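# Place the assembled housing upright on the belt strip

## Task

Find the white housing that already contains both its circuit board and its motor. Stand it upright on the dark belt strip just behind the white rail, keeping the board and motor seated inside it. Then release it so that no gripper is holding it.

## Robot and tools

Robot: two arms, left_arm and right_arm, each ending in a parallel gripper. Its fingers extend along the gripper's +z axis and close along its y axis. The reported end_effector_position is the point midway between the finger pads, roughly 1 cm short of the tips.

World frame: all reported positions share one frame. Its origin sits on the table surface midway between the arms. +z is up, +x reaches out across the table, and left_arm is mounted on the +y side. The arm names do not match left or right in any image.

Rows: every commanded row has 14 numbers, each from -1 to 1. The first seven belong to left_arm (dx, dy, dz, rx, ry, rz, opening) and the last seven to right_arm in the same order. Always send all 14, even when one arm should stay still. dx to rz are offsets, not poses, expressed in that gripper's own axes. A value of 1.0 equals 0.6 m of travel or 180 degrees of turn. rx, ry, rz form a single rotation vector. Opening is absolute, not an offset: +1 is fully open (0.094 m) and -1 is closed.

execute_actions(actions): a list of up to 15 actions, run in order. Each action is a table of up to 15 rows, one row per 1/30 s control step, lasting 15 steps in total; if fewer rows are given, the last row repeats. Each row's offsets are counted from the gripper's measured pose when that action began, never from the previous row. For a call's first action, that start is the last pose reported in this scene. An empty list just returns the current state and images.

move(target, speed, blocking): target is one 14-number row as above, offsets counted from the pose in the most recent result that showed one. Each gripper travels in a straight line toward its target; both finish together, taking 0.5 to 10 s, and stop short if 10 s is not enough. Rotation goes the shorter way. speed is the top path speed in m/s, 0.002 to 0.5, default 0.25; rotation is capped at twice that in rad/s. Openings are applied at the start. Paths ignore obstacles and the other arm, and a gripper may lag, wander, or exceed the speed, most of all near full arm extension. Faster moves and targets set deeper past a contact give harder impacts. With blocking=false the call returns after 0.5 s while motion continues; check it with wait(0), and use wait or stop before issuing another move or execute_actions. The result adds a move: line with the ending (done, off_target, moving, held, fault) and any limits: paced means the sent pose was clipped, held means a check blocked steps and the arm may later surge faster. Each gripper's distance to its target is also listed. If only one arm is named in the ending, the other finished at rest.

wait(seconds): 0 to 10; the arms keep their last command, and a running move continues (returns early when it ends).

stop(): brakes a running move; a fast arm needs more room to stop. Fingers keep moving.

zoom_image(camera, region): camera is cam_low, cam_left_wrist or cam_right_wrist; region is [x0, y0, x1, y1] in pixels of that 504x504 image, origin top-left, at most 504 by 504.

finished_scene(scene): ends the current scene (give its number) after the last command has been held, and reports success. It is irreversible.

Control behaviour: each step, the commanded pose is limited to 70 mm and 16 degrees from the measured pose, so large offsets may need several actions; after an action the arm goes no further than its last clipped pose. Position takes priority over orientation when both cannot be met. Arms tend to end a centimetre or more low, and repeated zero offsets let them sag further; to hold an arm, send the offset back to its desired pose in the first call of a reply, zeros afterwards, and aim higher if it still droops. Elbows stop just short of straight. Joint limits (rad), base to gripper: waist -2.618 to 3.054, shoulder 0 to 3.142, elbow 0 to 3.142, wrist pitch -1.571 to 1.571, wrist yaw -1.571 to 1.571, wrist roll -2.094 to 2.094. The robot keeps holding the last command while you compose a reply.

Result lines: a state line per arm with end_effector_position (m) and end_effector_quat_wxyz, which can be off at long reach. Hand target lines show where the controller is driving each gripper. pose unreachable means the clearance check altered or blocked that arm's command. Action calls also list positions at some steps, with HELD marking steps where an arm was held back. grip_measured gives finger opening on the command scale (each may be off by about 1 mm); the last joint value is the opening in metres. To grasp, command about 0.03 below grip_measured; a smaller margin grips more gently. Pads push up to roughly 50 to 62 N, less on parts thinner than 2 mm. FAULT lines report arm stops. Motor heat from holding loads: MOTOR HOT warns at 75 °C, at 90 °C that arm halts for 10 s, at 100 °C it goes limp and drops; these appear as OVER-TEMPERATURE FAULT lines.

Cameras: cam_low is fixed (near world [0.93, -0.77, 0.26]), the two wrist cameras ride on their arms; calibration is approximate.

Avoid: pushing anything off the table, letting the arms collide or press on each other, dropping or slamming the housing, and letting the board or motor fall out. Parts may occasionally be tugged or nudged by outside disturbances.

Each tool is called after "Request:" by a JSON object that holds its "api" and its "payload".

## Session

Request:
{"api": "execute_actions", "payload": {"actions": []}}

Scene clock: 0.00 s.
left_arm: end_effector_position=(+0.1102, +0.4945, +0.2435) grip_measured=+1.000 end_effector_quat_wxyz=(+0.199, -0.114, +0.951, +0.205) | right_arm: end_effector_position=(+0.6446, -0.5754, +0.2606) grip_measured=+1.000 end_effector_quat_wxyz=(+0.317, +0.659, +0.567, +0.378)
Joint positions: left_arm=[ 1.174  0.948  1.202 -1.285  0.221  1.033  0.094] | right_arm=[-0.322  2.467  2.669 -0.802 -0.431  1.456  0.094]
Joint velocities: left_arm=[-0.002 -0.012 -0.022  0.051 -0.022  0.022  0.   ] | right_arm=[-0.017  0.007  0.007 -0.066 -0.066 -0.037  0.   ]
Motor temperatures (°C, as the motors report them): left_arm=[23 23 23 24 22 24] | right_arm=[22 22 21 22 22 22]
Hand target (left_arm): +0.112, +0.494, +0.248; +0.205, -0.113, +0.949, +0.209
Hand target (right_arm): +0.644, -0.575, +0.270; +0.328, +0.652, +0.569, +0.379

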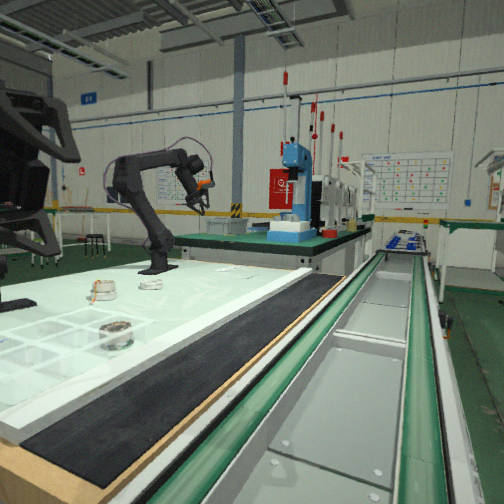

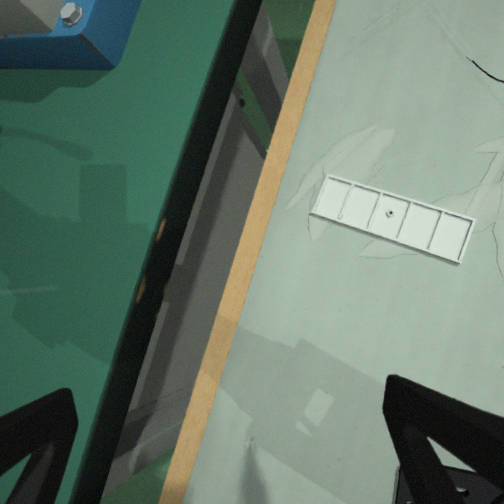

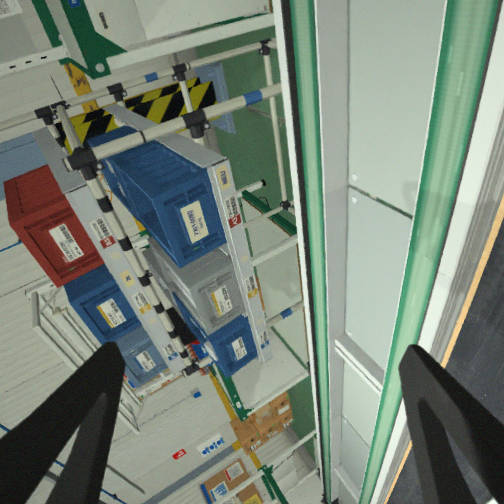

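Request:
{"api": "zoom_image", "payload": {"camera": "cam_low", "region": [0, 250, 200, 380]}}

Region (0, 250, 200, 380) of cam_low's 504x504 image, scaled by 2.520, with more detail than that image has; it fills the top 328 rows of this view, and the rest is white.

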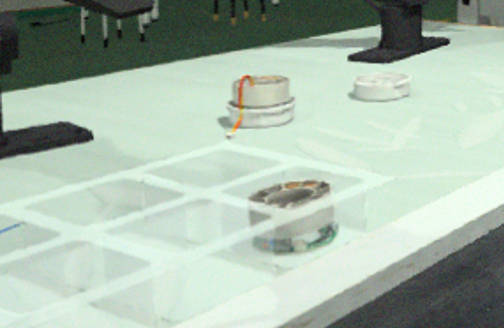

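Request:
{"api": "move", "payload": {"target": [-0.170,-0.470,-0.028,0.148,-0.062,0.030,1, 0.052,-0.225,-0.357,0,0,0,1], "speed": 0.3}}

Scene clock: 4.00 s.
left_arm: end_effector_position=(+0.2847, +0.2499, +0.2118) grip_measured=+1.000 end_effector_quat_wxyz=(+0.309, +0.002, +0.951, -0.002) | right_arm: end_effector_position=(+0.4008, -0.5300, +0.2634) grip_measured=+1.000 end_effector_quat_wxyz=(+0.316, +0.664, +0.562, +0.379)
Joint positions: left_arm=[-0.446  1.017  1.06  -1.005 -0.163 -0.232  0.094] | right_arm=[-0.589  1.42   1.26  -0.534 -0.641  1.281  0.094]
Joint velocities: left_arm=[-0.002  0.002 -0.022  0.007 -0.066  0.081  0.   ] | right_arm=[ 0.012  0.002  0.017  0.022 -0.022  0.007  0.   ]
Motor temperatures (°C, as the motors report them): left_arm=[23 23 24 24 22 24] | right_arm=[22 23 22 23 22 22]
Hand target (left_arm): +0.286, +0.250, +0.209; +0.310, +0.000, +0.951, +0.003
Hand target (right_arm): +0.396, -0.527, +0.262; +0.317, +0.660, +0.566, +0.379
Off the commanded pose (left_arm): 0.009 m, 1 deg.
Off the commanded pose (right_arm): 0.008 m, 1 deg.
move: done
camera_calibration (this result's frames):
cam_left_wrist: T_world_to_cam=[[-0.0244493, -0.998005, 0.0582126, 0.238291], [-0.944461, 0.00397074, -0.328599, 0.382818], [0.327712, -0.0630136, -0.942674, 0.216942], [0, 0, 0, 1]] pos_world=[0.296288, 0.249966, 0.316428]
cam_right_wrist: T_world_to_cam=[[-0.492282, 0.177037, -0.852242, 0.517735], [-0.483433, 0.758599, 0.43683, 0.523797], [0.723845, 0.627045, -0.287859, 0.223336], [0, 0, 0, 1]] pos_world=[0.346431, -0.629052, 0.276715]

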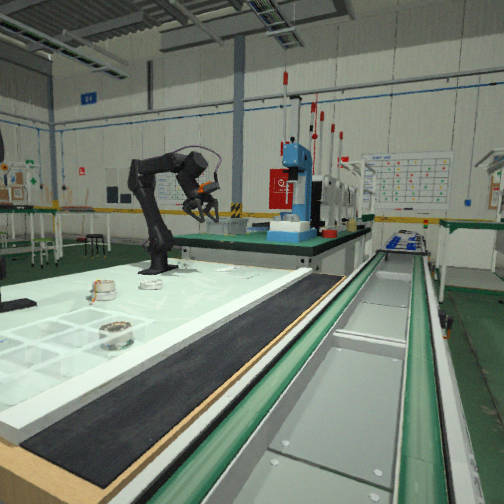

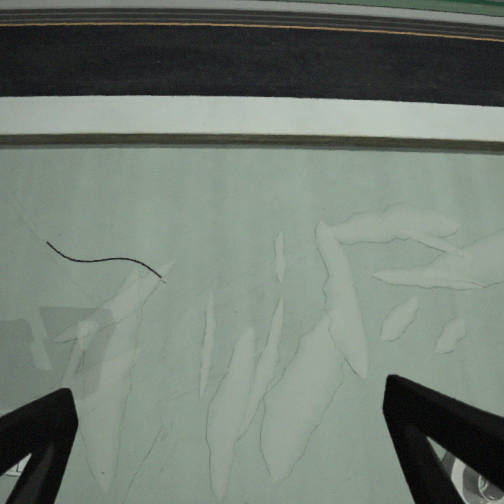

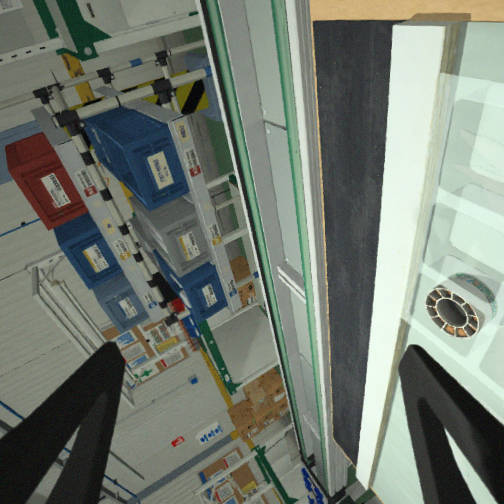

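Request:
{"api": "move", "payload": {"target": [0.307,-0.413,-0.034,0.229,0,0.315,1, 0,0,0,0,0,0,1], "speed": 0.3}}

Scene clock: 7.17 s.
left_arm: end_effector_position=(+0.1282, +0.0011, +0.1275) grip_measured=+1.000 end_effector_quat_wxyz=(+0.264, +0.540, +0.780, -0.175) | right_arm: end_effector_position=(+0.4008, -0.5299, +0.2635) grip_measured=+1.000 end_effector_quat_wxyz=(+0.315, +0.665, +0.561, +0.380)
Joint positions: left_arm=[-1.411  1.157  0.781 -0.55  -0.037 -0.03   0.094] | right_arm=[-0.589  1.42   1.26  -0.534 -0.642  1.286  0.094]
Joint velocities: left_arm=[ 0.007 -0.007 -0.002 -0.022  0.022 -0.022  0.   ] | right_arm=[-0.002  0.017  0.012  0.051  0.007 -0.007  0.   ]
Motor temperatures (°C, as the motors report them): left_arm=[23 23 24 24 22 24] | right_arm=[22 23 22 23 22 22]
Hand target (left_arm): +0.124, -0.001, +0.125; +0.262, +0.547, +0.775, -0.181
Hand target (right_arm): +0.401, -0.530, +0.263; +0.316, +0.663, +0.562, +0.379
Off the commanded pose (left_arm): 0.009 m, 2 deg.
Off the commanded pose (right_arm): 0.000 m, 0 deg.
move: done
camera_calibration (this result's frames):
cam_left_wrist: T_world_to_cam=[[-0.940899, -0.335817, 0.043992, 0.109575], [-0.329768, 0.87875, -0.345037, 0.130633], [0.0772115, -0.339152, -0.937558, 0.204901], [0, 0, 0, 1]] pos_world=[0.130357, -0.00850401, 0.232359]
cam_right_wrist: T_world_to_cam=[[-0.491705, 0.181552, -0.851625, 0.519771], [-0.482232, 0.757571, 0.439929, 0.521854], [0.725037, 0.626996, -0.284951, 0.221983], [0, 0, 0, 1]] pos_world=[0.346283, -0.62889, 0.276326]

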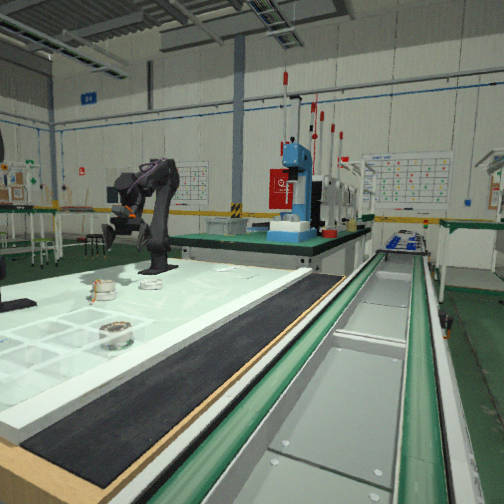

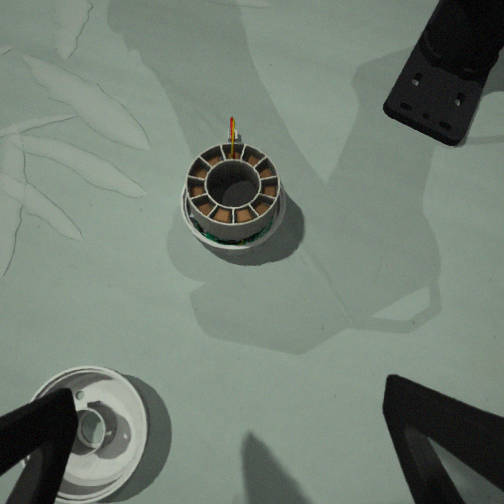

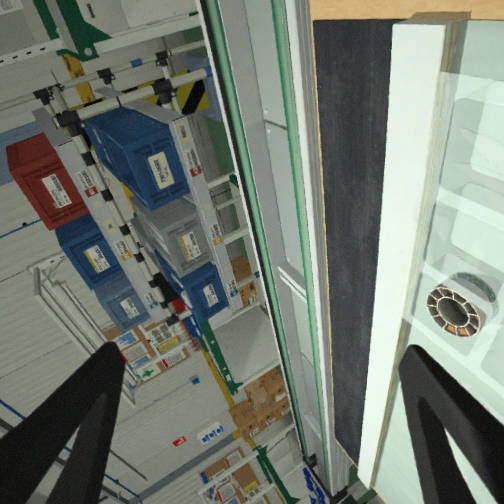

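Request:
{"api": "move", "payload": {"target": [-0.052,-0.002,0.19,0,0,0,1, 0,0,0,0,0,0,1], "speed": 0.2}}

Scene clock: 8.77 s.
left_arm: end_effector_position=(+0.1525, -0.0728, +0.0440) grip_measured=+1.000 end_effector_quat_wxyz=(+0.249, +0.545, +0.784, -0.163) | right_arm: end_effector_position=(+0.4008, -0.5299, +0.2635) grip_measured=+1.000 end_effector_quat_wxyz=(+0.314, +0.666, +0.559, +0.381)
Joint positions: left_arm=[-1.411  1.631  0.832 -0.167 -0.037 -0.026  0.094] | right_arm=[-0.589  1.42   1.26  -0.534 -0.642  1.29   0.094]
Joint velocities: left_arm=[-0.017  0.007  0.002  0.022 -0.037 -0.081  0.   ] | right_arm=[-0.027 -0.012 -0.017 -0.051 -0.022  0.095  0.   ]
Motor temperatures (°C, as the motors report them): left_arm=[23 23 24 25 22 24] | right_arm=[22 23 22 23 22 22]
Hand target (left_arm): +0.160, -0.085, +0.055; +0.264, +0.540, +0.780, -0.175
Hand target (right_arm): +0.401, -0.530, +0.263; +0.315, +0.665, +0.561, +0.380
Off the commanded pose (left_arm): 0.020 m, 2 deg.
Off the commanded pose (right_arm): 0.000 m, 0 deg.
move: off_target (left_arm)
camera_calibration (this result's frames):
cam_left_wrist: T_world_to_cam=[[-0.941552, -0.334346, 0.0411302, 0.111623], [-0.330341, 0.892491, -0.30714, 0.174247], [0.0659828, -0.302775, -0.950775, 0.104546], [0, 0, 0, 1]] pos_world=[0.155762, -0.0865387, 0.148327]
cam_right_wrist: T_world_to_cam=[[-0.491267, 0.186426, -0.850824, 0.521967], [-0.480292, 0.756915, 0.44317, 0.519874], [0.72662, 0.626359, -0.282308, 0.220315], [0, 0, 0, 1]] pos_world=[0.346032, -0.628805, 0.275906]

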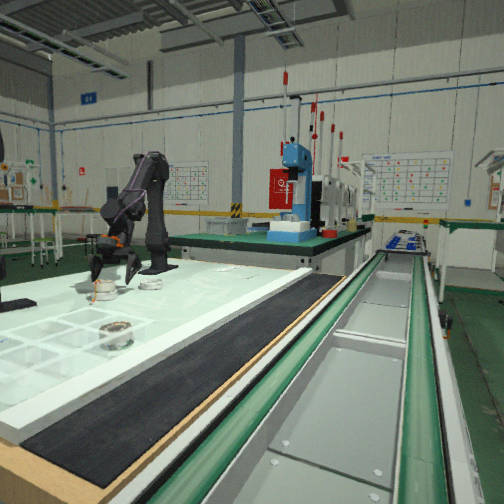

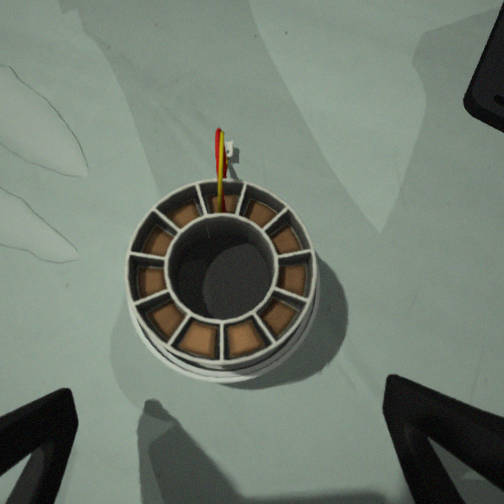

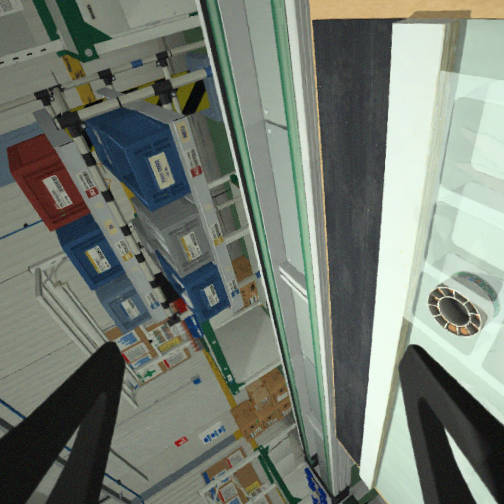

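Request:
{"api": "move", "payload": {"target": [-0.058,0.008,0.075,0,-0.02,0,1, 0,0,0,0,0,0,1], "speed": 0.08}}

Request:
{"api": "zoom_image", "payload": {"camera": "cam_low", "region": [50, 230, 180, 320]}}

Scene clock: 10.17 s.
left_arm: end_effector_position=(+0.1691, -0.1085, +0.0158) grip_measured=+1.000 end_effector_quat_wxyz=(+0.259, +0.544, +0.781, -0.168) | right_arm: end_effector_position=(+0.4008, -0.5299, +0.2635) grip_measured=+1.000 end_effector_quat_wxyz=(+0.313, +0.667, +0.558, +0.381)
Joint positions: left_arm=[-1.4    1.827  0.916 -0.033 -0.034 -0.013  0.094] | right_arm=[-0.589  1.42   1.26  -0.534 -0.642  1.295  0.094]
Joint velocities: left_arm=[-0.007 -0.012  0.002  0.095 -0.022 -0.037  0.   ] | right_arm=[ 0.012 -0.012 -0.012  0.007 -0.022  0.051  0.   ]
Motor temperatures (°C, as the motors report them): left_arm=[23 23 24 25 22 24] | right_arm=[22 23 23 23 22 22]
Hand target (left_arm): +0.176, -0.121, +0.027; +0.274, +0.539, +0.776, -0.180
Hand target (right_arm): +0.401, -0.530, +0.263; +0.314, +0.666, +0.559, +0.381
Off the commanded pose (left_arm): 0.019 m, 2 deg.
Off the commanded pose (right_arm): 0.000 m, 0 deg.
move: off_target (left_arm)
camera_calibration (this result's frames):
cam_left_wrist: T_world_to_cam=[[-0.942003, -0.333623, 0.036406, 0.116729], [-0.326627, 0.886477, -0.327832, 0.201938], [0.0770992, -0.32071, -0.944034, 0.0619476], [0, 0, 0, 1]] pos_world=[0.171142, -0.120203, 0.120433]
cam_right_wrist: T_world_to_cam=[[-0.490852, 0.190921, -0.850067, 0.523983], [-0.478502, 0.756292, 0.44616, 0.51804], [0.72808, 0.625757, -0.279871, 0.218768], [0, 0, 0, 1]] pos_world=[0.3458, -0.628724, 0.275519]

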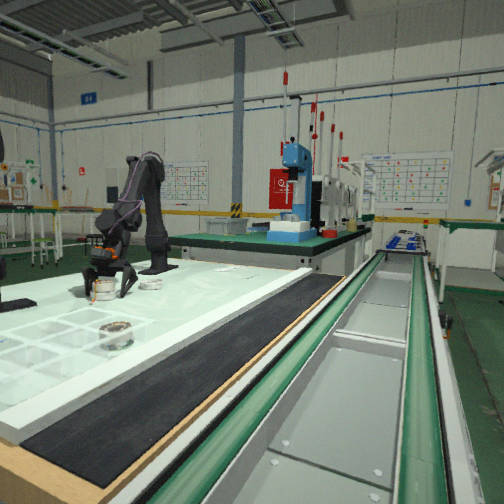

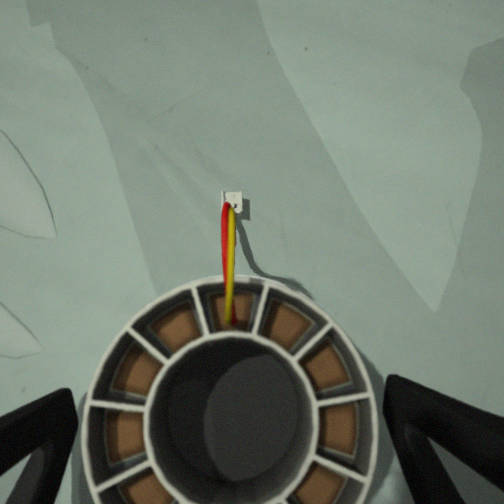

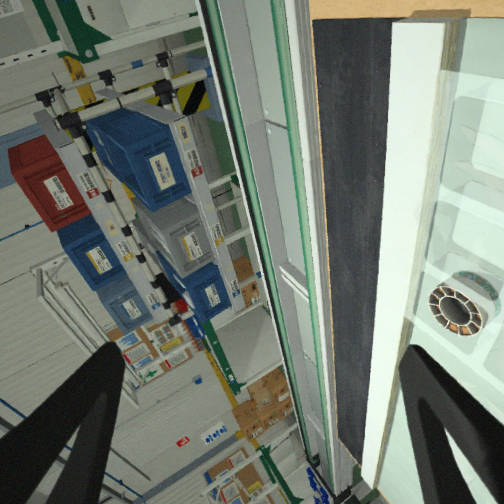

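Region (50, 230, 180, 320) of cam_low's 504x504 image, scaled by 3.877, with more detail than that image has; it fills the top 349 rows of this view, and the rest is white.

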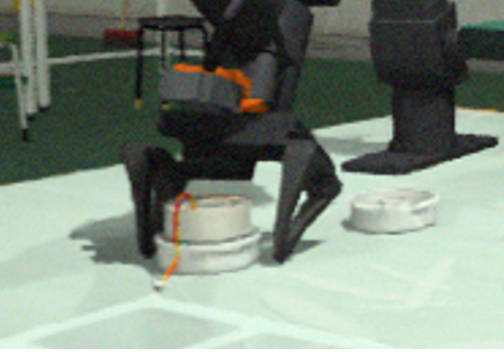

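Request:
{"api": "move", "payload": {"target": [-0.042,0.004,0.0075,0,-0.012,0,0.7, 0,0,0,0,0,0,1], "speed": 0.05}}

Scene clock: 11.20 s.
left_arm: end_effector_position=(+0.1728, -0.1194, +0.0174) grip_measured=+0.701 end_effector_quat_wxyz=(+0.263, +0.543, +0.779, -0.170) | right_arm: end_effector_position=(+0.4008, -0.5299, +0.2635) grip_measured=+1.000 end_effector_quat_wxyz=(+0.313, +0.669, +0.556, +0.382)
Joint positions: left_arm=[-1.4    1.857  0.956 -0.032 -0.034 -0.011  0.08 ] | right_arm=[-0.589  1.42   1.26  -0.534 -0.642  1.3    0.094]
Joint velocities: left_arm=[-0.002 -0.007  0.017  0.037  0.051  0.037 -0.002] | right_arm=[-0.002 -0.012  0.017 -0.066 -0.007 -0.125  0.   ]
Motor temperatures (°C, as the motors report them): left_arm=[23 23 24 25 22 24] | right_arm=[22 23 23 24 22 22]
Hand target (left_arm): +0.180, -0.129, +0.027; +0.274, +0.540, +0.776, -0.178
Hand target (right_arm): +0.401, -0.530, +0.263; +0.313, +0.667, +0.558, +0.381
Off the commanded pose (left_arm): 0.015 m, 2 deg.
Off the commanded pose (right_arm): 0.000 m, 0 deg.
move: off_target (left_arm)
camera_calibration (this result's frames):
cam_left_wrist: T_world_to_cam=[[-0.94279, -0.331527, 0.0351535, 0.116963], [-0.323381, 0.883762, -0.338215, 0.212668], [0.0810603, -0.330234, -0.940412, 0.0577875], [0, 0, 0, 1]] pos_world=[0.17436, -0.130089, 0.12216]
cam_right_wrist: T_world_to_cam=[[-0.490426, 0.195412, -0.849292, 0.525988], [-0.476714, 0.755653, 0.449146, 0.516197], [0.729538, 0.625142, -0.277436, 0.217217], [0, 0, 0, 1]] pos_world=[0.345569, -0.628641, 0.275133]

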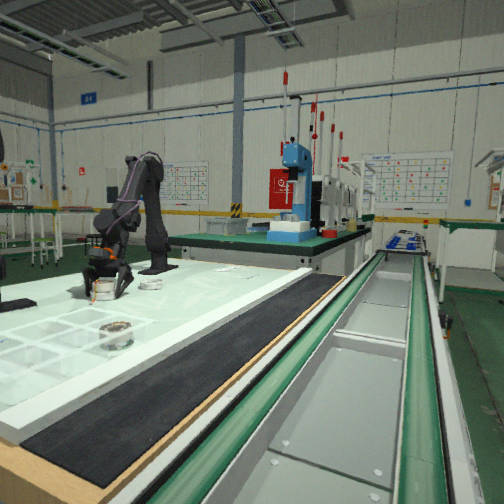

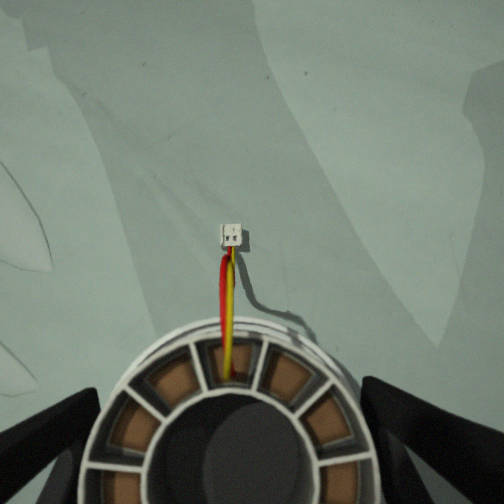

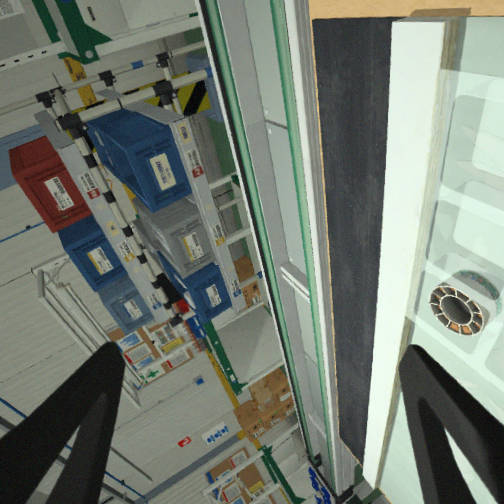

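Request:
{"api": "execute_actions", "payload": {"actions": [[[-0.02,0.004,0,0,-0.008,0,0.65,0,0,0,0,0,0,1],[-0.02,0.004,0,0,-0.008,0,0.62,0,0,0,0,0,0,1],[-0.02,0.004,0,0,-0.008,0,0.59,0,0,0,0,0,0,1],[-0.02,0.004,0,0,-0.008,0,0.56,0,0,0,0,0,0,1],[-0.02,0.004,0,0,-0.008,0,0.54,0,0,0,0,0,0,1],[-0.02,0.004,0,0,-0.008,0,0.52,0,0,0,0,0,0,1],[-0.02,0.004,0,0,-0.008,0,0.50,0,0,0,0,0,0,1],[-0.02,0.004,0,0,-0.008,0,0.48,0,0,0,0,0,0,1],[-0.02,0.004,0,0,-0.008,0,0.46,0,0,0,0,0,0,1],[-0.02,0.004,0,0,-0.008,0,0.44,0,0,0,0,0,0,1],[-0.02,0.004,0,0,-0.008,0,0.42,0,0,0,0,0,0,1],[-0.02,0.004,0,0,-0.008,0,0.40,0,0,0,0,0,0,1]]]}}

Request:
{"api": "wait", "payload": {"seconds": 0.3}}

Scene clock: 12.00 s.
left_arm: end_effector_position=(+0.1728, -0.1194, +0.0174) grip_measured=+0.417 end_effector_quat_wxyz=(+0.264, +0.544, +0.778, -0.170) | right_arm: end_effector_position=(+0.4008, -0.5299, +0.2635) grip_measured=+1.000 end_effector_quat_wxyz=(+0.312, +0.670, +0.555, +0.383)
Joint positions: left_arm=[-1.4    1.857  0.956 -0.032 -0.034 -0.01   0.067] | right_arm=[-0.589  1.42   1.26  -0.534 -0.642  1.304  0.094]
Joint velocities: left_arm=[-0.002 -0.002  0.007  0.066 -0.081 -0.051 -0.001] | right_arm=[0.017 0.002 0.007 0.007 0.022 0.007 0.   ]
Motor temperatures (°C, as the motors report them): left_arm=[23 23 24 25 22 24] | right_arm=[22 23 23 24 22 22]
Hand target (left_arm): +0.178, -0.127, +0.025; +0.273, +0.541, +0.775, -0.177
Hand target (right_arm): +0.401, -0.530, +0.263; +0.313, +0.669, +0.556, +0.382
Off the commanded pose (left_arm): 0.012 m, 1 deg.
Off the commanded pose (right_arm): 0.000 m, 0 deg.
Step readings (end_effector_position):
0: left_arm (+0.1728, -0.1194, +0.0174) | right_arm (+0.4008, -0.5299, +0.2635)
1: left_arm (+0.1728, -0.1194, +0.0174) | right_arm (+0.4008, -0.5299, +0.2635)
2: left_arm (+0.1728, -0.1194, +0.0174) | right_arm (+0.4008, -0.5299, +0.2635)
4: left_arm (+0.1728, -0.1194, +0.0174) | right_arm (+0.4008, -0.5299, +0.2635)
8: left_arm (+0.1728, -0.1194, +0.0174) | right_arm (+0.4008, -0.5299, +0.2635)
15: end_effector_position above
camera_calibration (this result's frames):
cam_left_wrist: T_world_to_cam=[[-0.943117, -0.33067, 0.0344728, 0.117133], [-0.322355, 0.884146, -0.338192, 0.212536], [0.0813508, -0.330067, -0.940446, 0.0577579], [0, 0, 0, 1]] pos_world=[0.174284, -0.130117, 0.122158]
cam_right_wrist: T_world_to_cam=[[-0.489989, 0.199899, -0.848499, 0.527982], [-0.474927, 0.754998, 0.45213, 0.514348], [0.730996, 0.624515, -0.275004, 0.215659], [0, 0, 0, 1]] pos_world=[0.345337, -0.628557, 0.274747]

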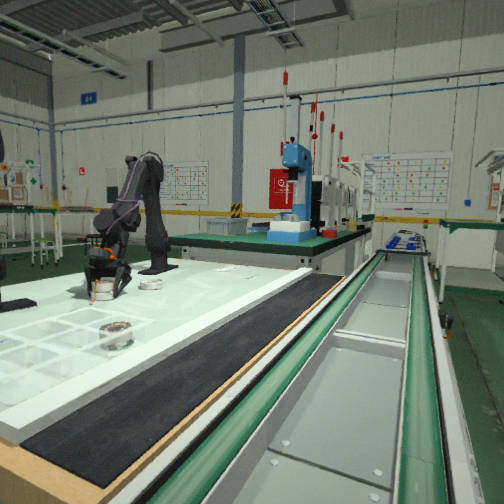

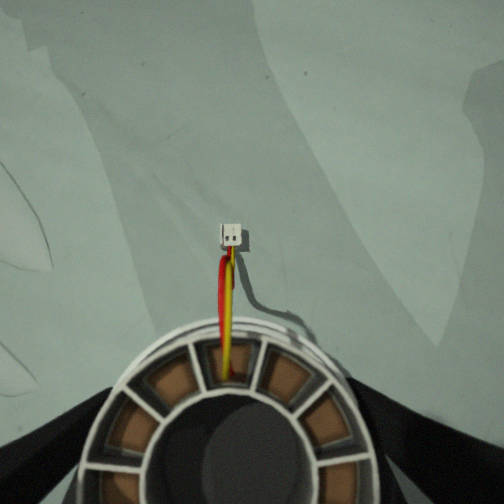

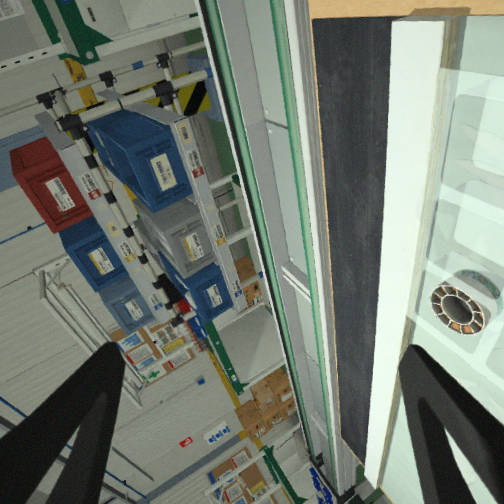

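Scene clock: 12.30 s.
left_arm: end_effector_position=(+0.1728, -0.1194, +0.0174) grip_measured=+0.417 end_effector_quat_wxyz=(+0.264, +0.544, +0.778, -0.170) | right_arm: end_effector_position=(+0.4008, -0.5299, +0.2635) grip_measured=+1.000 end_effector_quat_wxyz=(+0.312, +0.670, +0.555, +0.383)
Joint positions: left_arm=[-1.4    1.857  0.956 -0.032 -0.034 -0.01   0.067] | right_arm=[-0.589  1.42   1.26  -0.534 -0.642  1.304  0.094]
Joint velocities: left_arm=[-0.007 -0.007 -0.012  0.081  0.051 -0.051  0.   ] | right_arm=[-0.012 -0.012  0.002 -0.125  0.037  0.007  0.   ]
Motor temperatures (°C, as the motors report them): left_arm=[23 23 25 25 22 24] | right_arm=[22 23 23 24 22 22]
Hand target (left_arm): +0.178, -0.127, +0.025; +0.273, +0.541, +0.775, -0.177
Hand target (right_arm): +0.401, -0.530, +0.263; +0.313, +0.669, +0.556, +0.382
Off the commanded pose (left_arm): 0.012 m, 1 deg.
Off the commanded pose (right_arm): 0.000 m, 0 deg.
wait: 0.30 s; at rest by 0.17 s
camera_calibration (this result's frames):
cam_left_wrist: T_world_to_cam=[[-0.943117, -0.33067, 0.0344728, 0.117133], [-0.322355, 0.884146, -0.338192, 0.212536], [0.0813508, -0.330067, -0.940446, 0.0577579], [0, 0, 0, 1]] pos_world=[0.174284, -0.130117, 0.122158]
cam_right_wrist: T_world_to_cam=[[-0.489989, 0.199899, -0.848499, 0.527982], [-0.474927, 0.754998, 0.45213, 0.514348], [0.730996, 0.624515, -0.275004, 0.215659], [0, 0, 0, 1]] pos_world=[0.345337, -0.628557, 0.274747]

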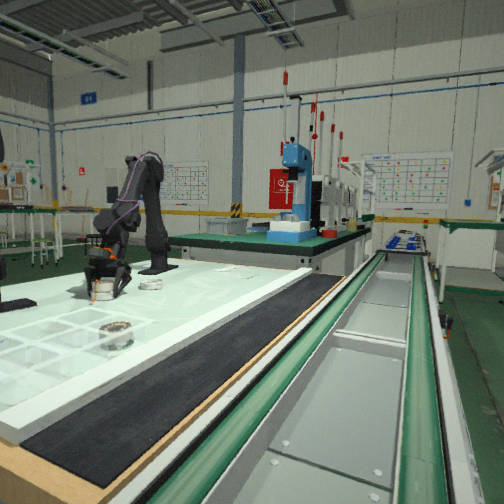

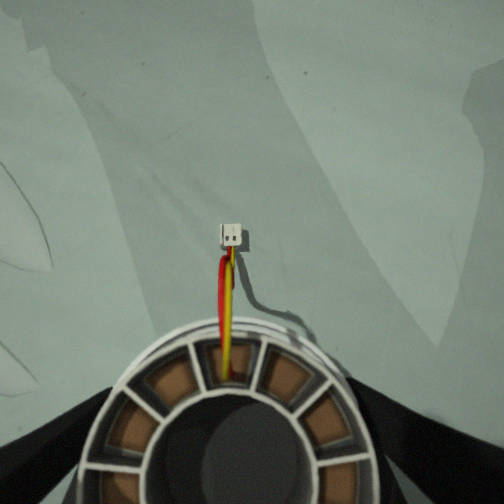

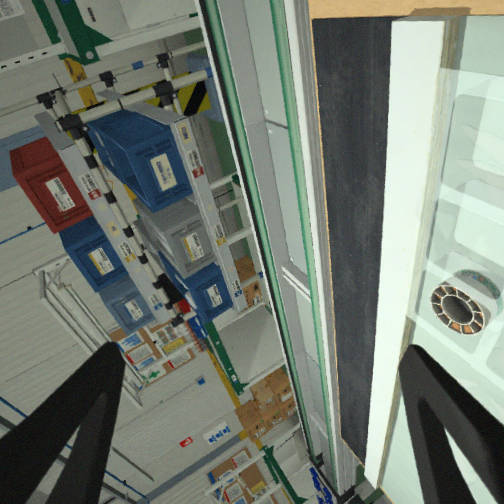

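Request:
{"api": "move", "payload": {"target": [-0.12,0.004,-0.134,0,-0.008,0,0.38, 0,0,0,0,0,0,1], "speed": 0.12}}

Request:
{"api": "zoom_image", "payload": {"camera": "cam_low", "region": [50, 200, 180, 320]}}

Scene clock: 14.10 s.
left_arm: end_effector_position=(+0.1723, -0.1178, +0.0984) grip_measured=+0.410 end_effector_quat_wxyz=(+0.246, +0.548, +0.784, -0.158) | right_arm: end_effector_position=(+0.4008, -0.5299, +0.2635) grip_measured=+1.000 end_effector_quat_wxyz=(+0.311, +0.671, +0.553, +0.384)
Joint positions: left_arm=[-1.4    1.725  1.183 -0.437 -0.034 -0.009  0.066] | right_arm=[-0.589  1.42   1.26  -0.534 -0.642  1.309  0.094]
Joint velocities: left_arm=[-0.002 -0.007 -0.007  0.051 -0.022 -0.007  0.001] | right_arm=[-0.007 -0.017 -0.012 -0.095 -0.007  0.022  0.   ]
Motor temperatures (°C, as the motors report them): left_arm=[23 24 25 25 22 24] | right_arm=[22 23 23 24 22 22]
Hand target (left_arm): +0.178, -0.128, +0.125; +0.274, +0.541, +0.775, -0.177
Hand target (right_arm): +0.401, -0.530, +0.263; +0.312, +0.670, +0.555, +0.383
Off the commanded pose (left_arm): 0.029 m, 4 deg.
Off the commanded pose (right_arm): 0.000 m, 0 deg.
move: off_target (left_arm)
camera_calibration (this result's frames):
cam_left_wrist: T_world_to_cam=[[-0.942723, -0.331847, 0.0339117, 0.114202], [-0.326676, 0.897874, -0.295137, 0.236446], [0.0674919, -0.28931, -0.954853, 0.143097], [0, 0, 0, 1]] pos_world=[0.175244, -0.133001, 0.202548]
cam_right_wrist: T_world_to_cam=[[-0.489542, 0.204381, -0.847689, 0.529964], [-0.473142, 0.754327, 0.455112, 0.512491], [0.732451, 0.623874, -0.272574, 0.214096], [0, 0, 0, 1]] pos_world=[0.345106, -0.62847, 0.274361]

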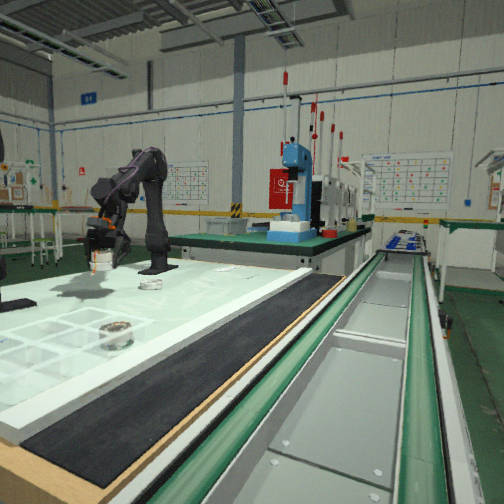

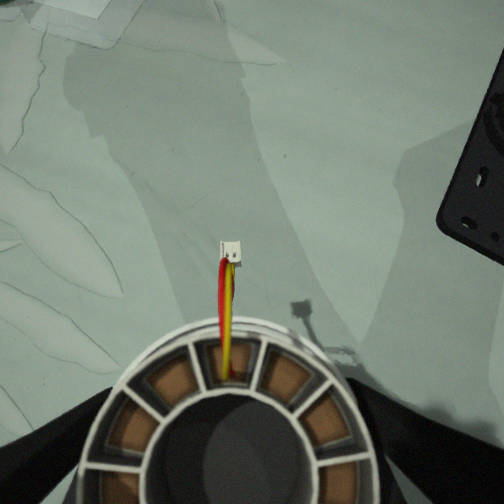

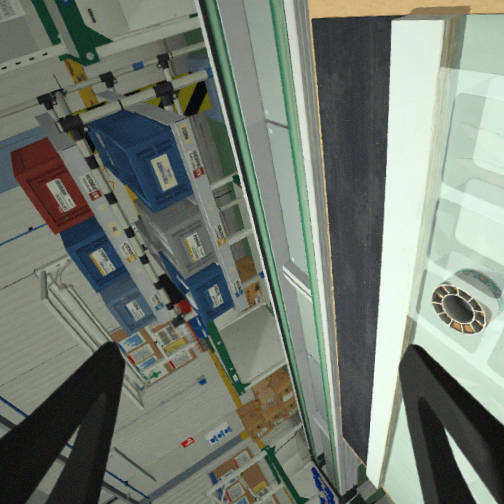

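Region (50, 200, 180, 320) of cam_low's 504x504 image, scaled by 3.877, with more detail than that image has; it fills the top 465 rows of this view, and the rest is white.

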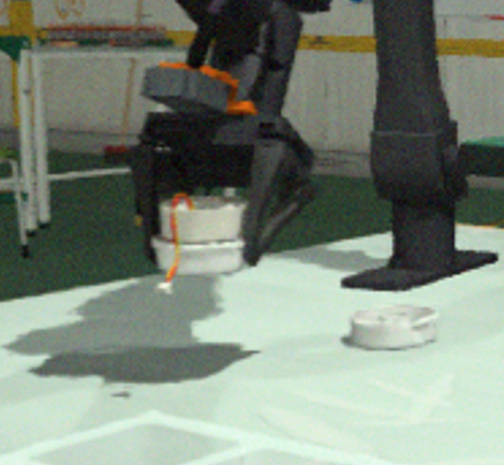

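Request:
{"api": "move", "payload": {"target": [0.211,0.866,-0.184,-0.195,-0.029,-0.267,0.38, 0,0,0,0,0,0,1], "speed": 0.25}}

Request:
{"api": "zoom_image", "payload": {"camera": "cam_low", "region": [220, 190, 380, 330]}}

Scene clock: 17.33 s.
left_arm: end_effector_position=(+0.5842, +0.2268, +0.0973) grip_measured=+0.410 end_effector_quat_wxyz=(+0.308, +0.087, +0.947, -0.023) | right_arm: end_effector_position=(+0.4008, -0.5299, +0.2635) grip_measured=+1.000 end_effector_quat_wxyz=(+0.310, +0.672, +0.552, +0.384)
Joint positions: left_arm=[-0.274  2.176  1.787 -0.554  0.031  0.058  0.066] | right_arm=[-0.589  1.42   1.26  -0.534 -0.642  1.313  0.094]
Joint velocities: left_arm=[-0.012  0.002  0.017  0.022 -0.037 -0.139  0.   ] | right_arm=[-0.007 -0.022  0.012 -0.037 -0.022  0.037  0.   ]
Motor temperatures (°C, as the motors report them): left_arm=[23 24 25 25 22 24] | right_arm=[22 23 23 24 22 22]
Hand target (left_arm): +0.596, +0.225, +0.122; +0.339, +0.084, +0.937, -0.023
Hand target (right_arm): +0.401, -0.530, +0.263; +0.311, +0.671, +0.553, +0.384
Off the commanded pose (left_arm): 0.038 m, 5 deg.
Off the commanded pose (right_arm): 0.000 m, 0 deg.
move: off_target (left_arm)
camera_calibration (this result's frames):
cam_left_wrist: T_world_to_cam=[[-0.198794, -0.978931, 0.0466268, 0.327874], [-0.928245, 0.172812, -0.329388, 0.580524], [0.31439, -0.108761, -0.943043, 0.0275935], [0, 0, 0, 1]] pos_world=[0.595373, 0.223646, 0.201951]
cam_right_wrist: T_world_to_cam=[[-0.489085, 0.20886, -0.846861, 0.531936], [-0.471358, 0.753641, 0.458091, 0.510628], [0.733906, 0.62322, -0.270147, 0.212527], [0, 0, 0, 1]] pos_world=[0.344875, -0.628381, 0.273975]

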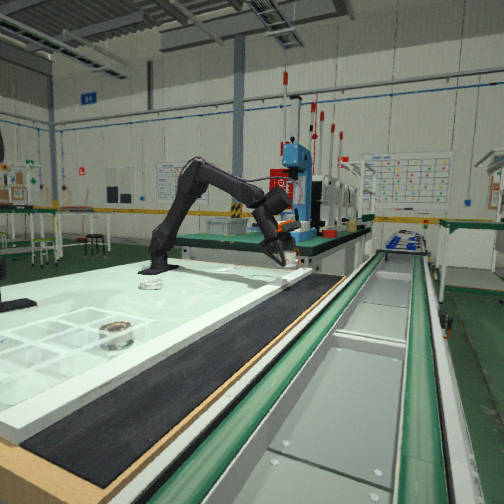

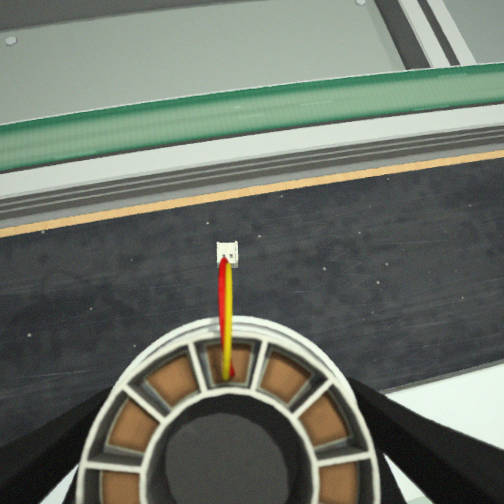

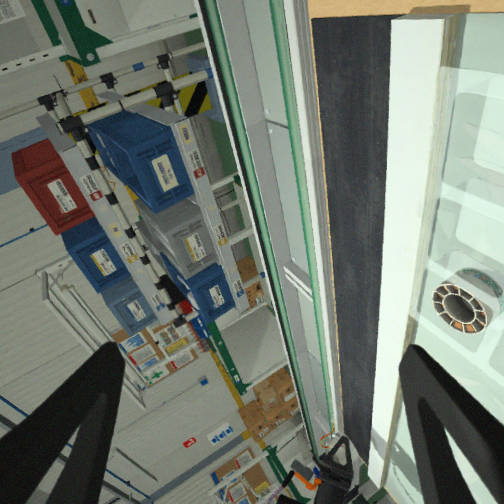

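Region (220, 190, 380, 330) of cam_low's 504x504 image, scaled by 3.150, with more detail than that image has; it fills the top 441 rows of this view, and the rest is white.

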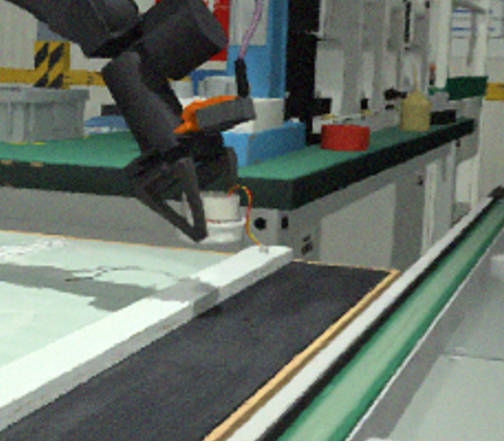

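Request:
{"api": "move", "payload": {"target": [-0.053,0.004,0.094,0,-0.025,0,0.38, 0,0,0,0,0,0,1], "speed": 0.1}}

Request:
{"api": "zoom_image", "payload": {"camera": "cam_low", "region": [240, 210, 370, 320]}}

Scene clock: 18.70 s.
left_arm: end_effector_position=(+0.6238, +0.2223, +0.0418) grip_measured=+0.410 end_effector_quat_wxyz=(+0.306, +0.087, +0.948, -0.023) | right_arm: end_effector_position=(+0.4008, -0.5299, +0.2635) grip_measured=+1.000 end_effector_quat_wxyz=(+0.309, +0.674, +0.550, +0.385)
Joint positions: left_arm=[-0.274  2.397  1.941 -0.492  0.031  0.058  0.066] | right_arm=[-0.589  1.42   1.26  -0.534 -0.642  1.318  0.094]
Joint velocities: left_arm=[-0.002  0.017  0.012  0.037  0.051  0.022  0.   ] | right_arm=[-0.002 -0.007 -0.007 -0.066  0.007 -0.037  0.   ]
Motor temperatures (°C, as the motors report them): left_arm=[23 25 25 25 22 24] | right_arm=[22 23 23 24 22 22]
Hand target (left_arm): +0.640, +0.219, +0.071; +0.345, +0.085, +0.934, -0.026
Hand target (right_arm): +0.401, -0.530, +0.263; +0.310, +0.672, +0.551, +0.384
Off the commanded pose (left_arm): 0.034 m, 5 deg.
Off the commanded pose (right_arm): 0.000 m, 0 deg.
move: off_target (left_arm)
camera_calibration (this result's frames):
cam_left_wrist: T_world_to_cam=[[-0.198241, -0.979011, 0.0473046, 0.333505], [-0.930045, 0.172653, -0.324356, 0.600668], [0.309381, -0.108296, -0.944752, -0.0345858], [0, 0, 0, 1]] pos_world=[0.635462, 0.219053, 0.146379]
cam_right_wrist: T_world_to_cam=[[-0.488577, 0.213706, -0.845944, 0.534059], [-0.469427, 0.752879, 0.461315, 0.508601], [0.735479, 0.622497, -0.26752, 0.210821], [0, 0, 0, 1]] pos_world=[0.344626, -0.628282, 0.273558]

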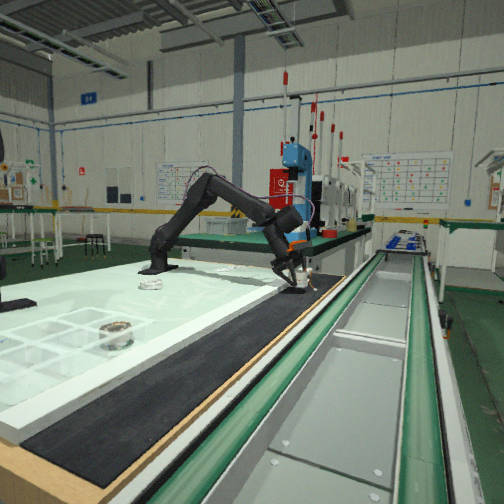

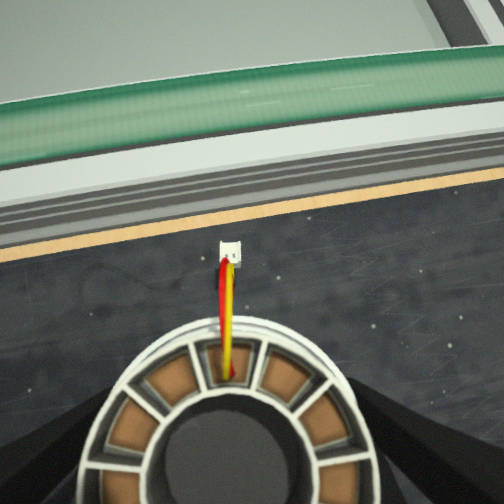

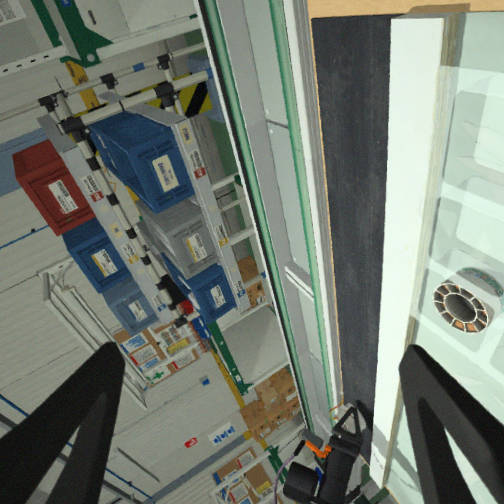

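Region (240, 210, 370, 320) of cam_low's 504x504 image, scaled by 3.877, with more detail than that image has; it fills the top 426 rows of this view, and the rest is white.

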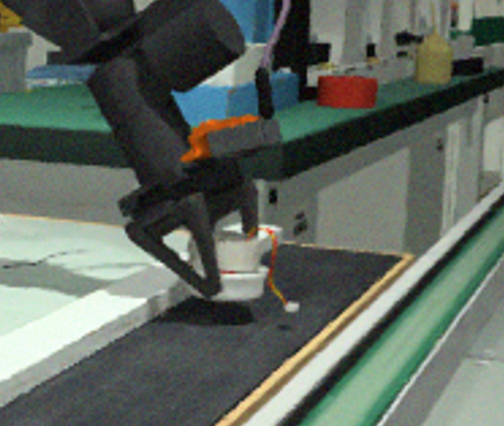

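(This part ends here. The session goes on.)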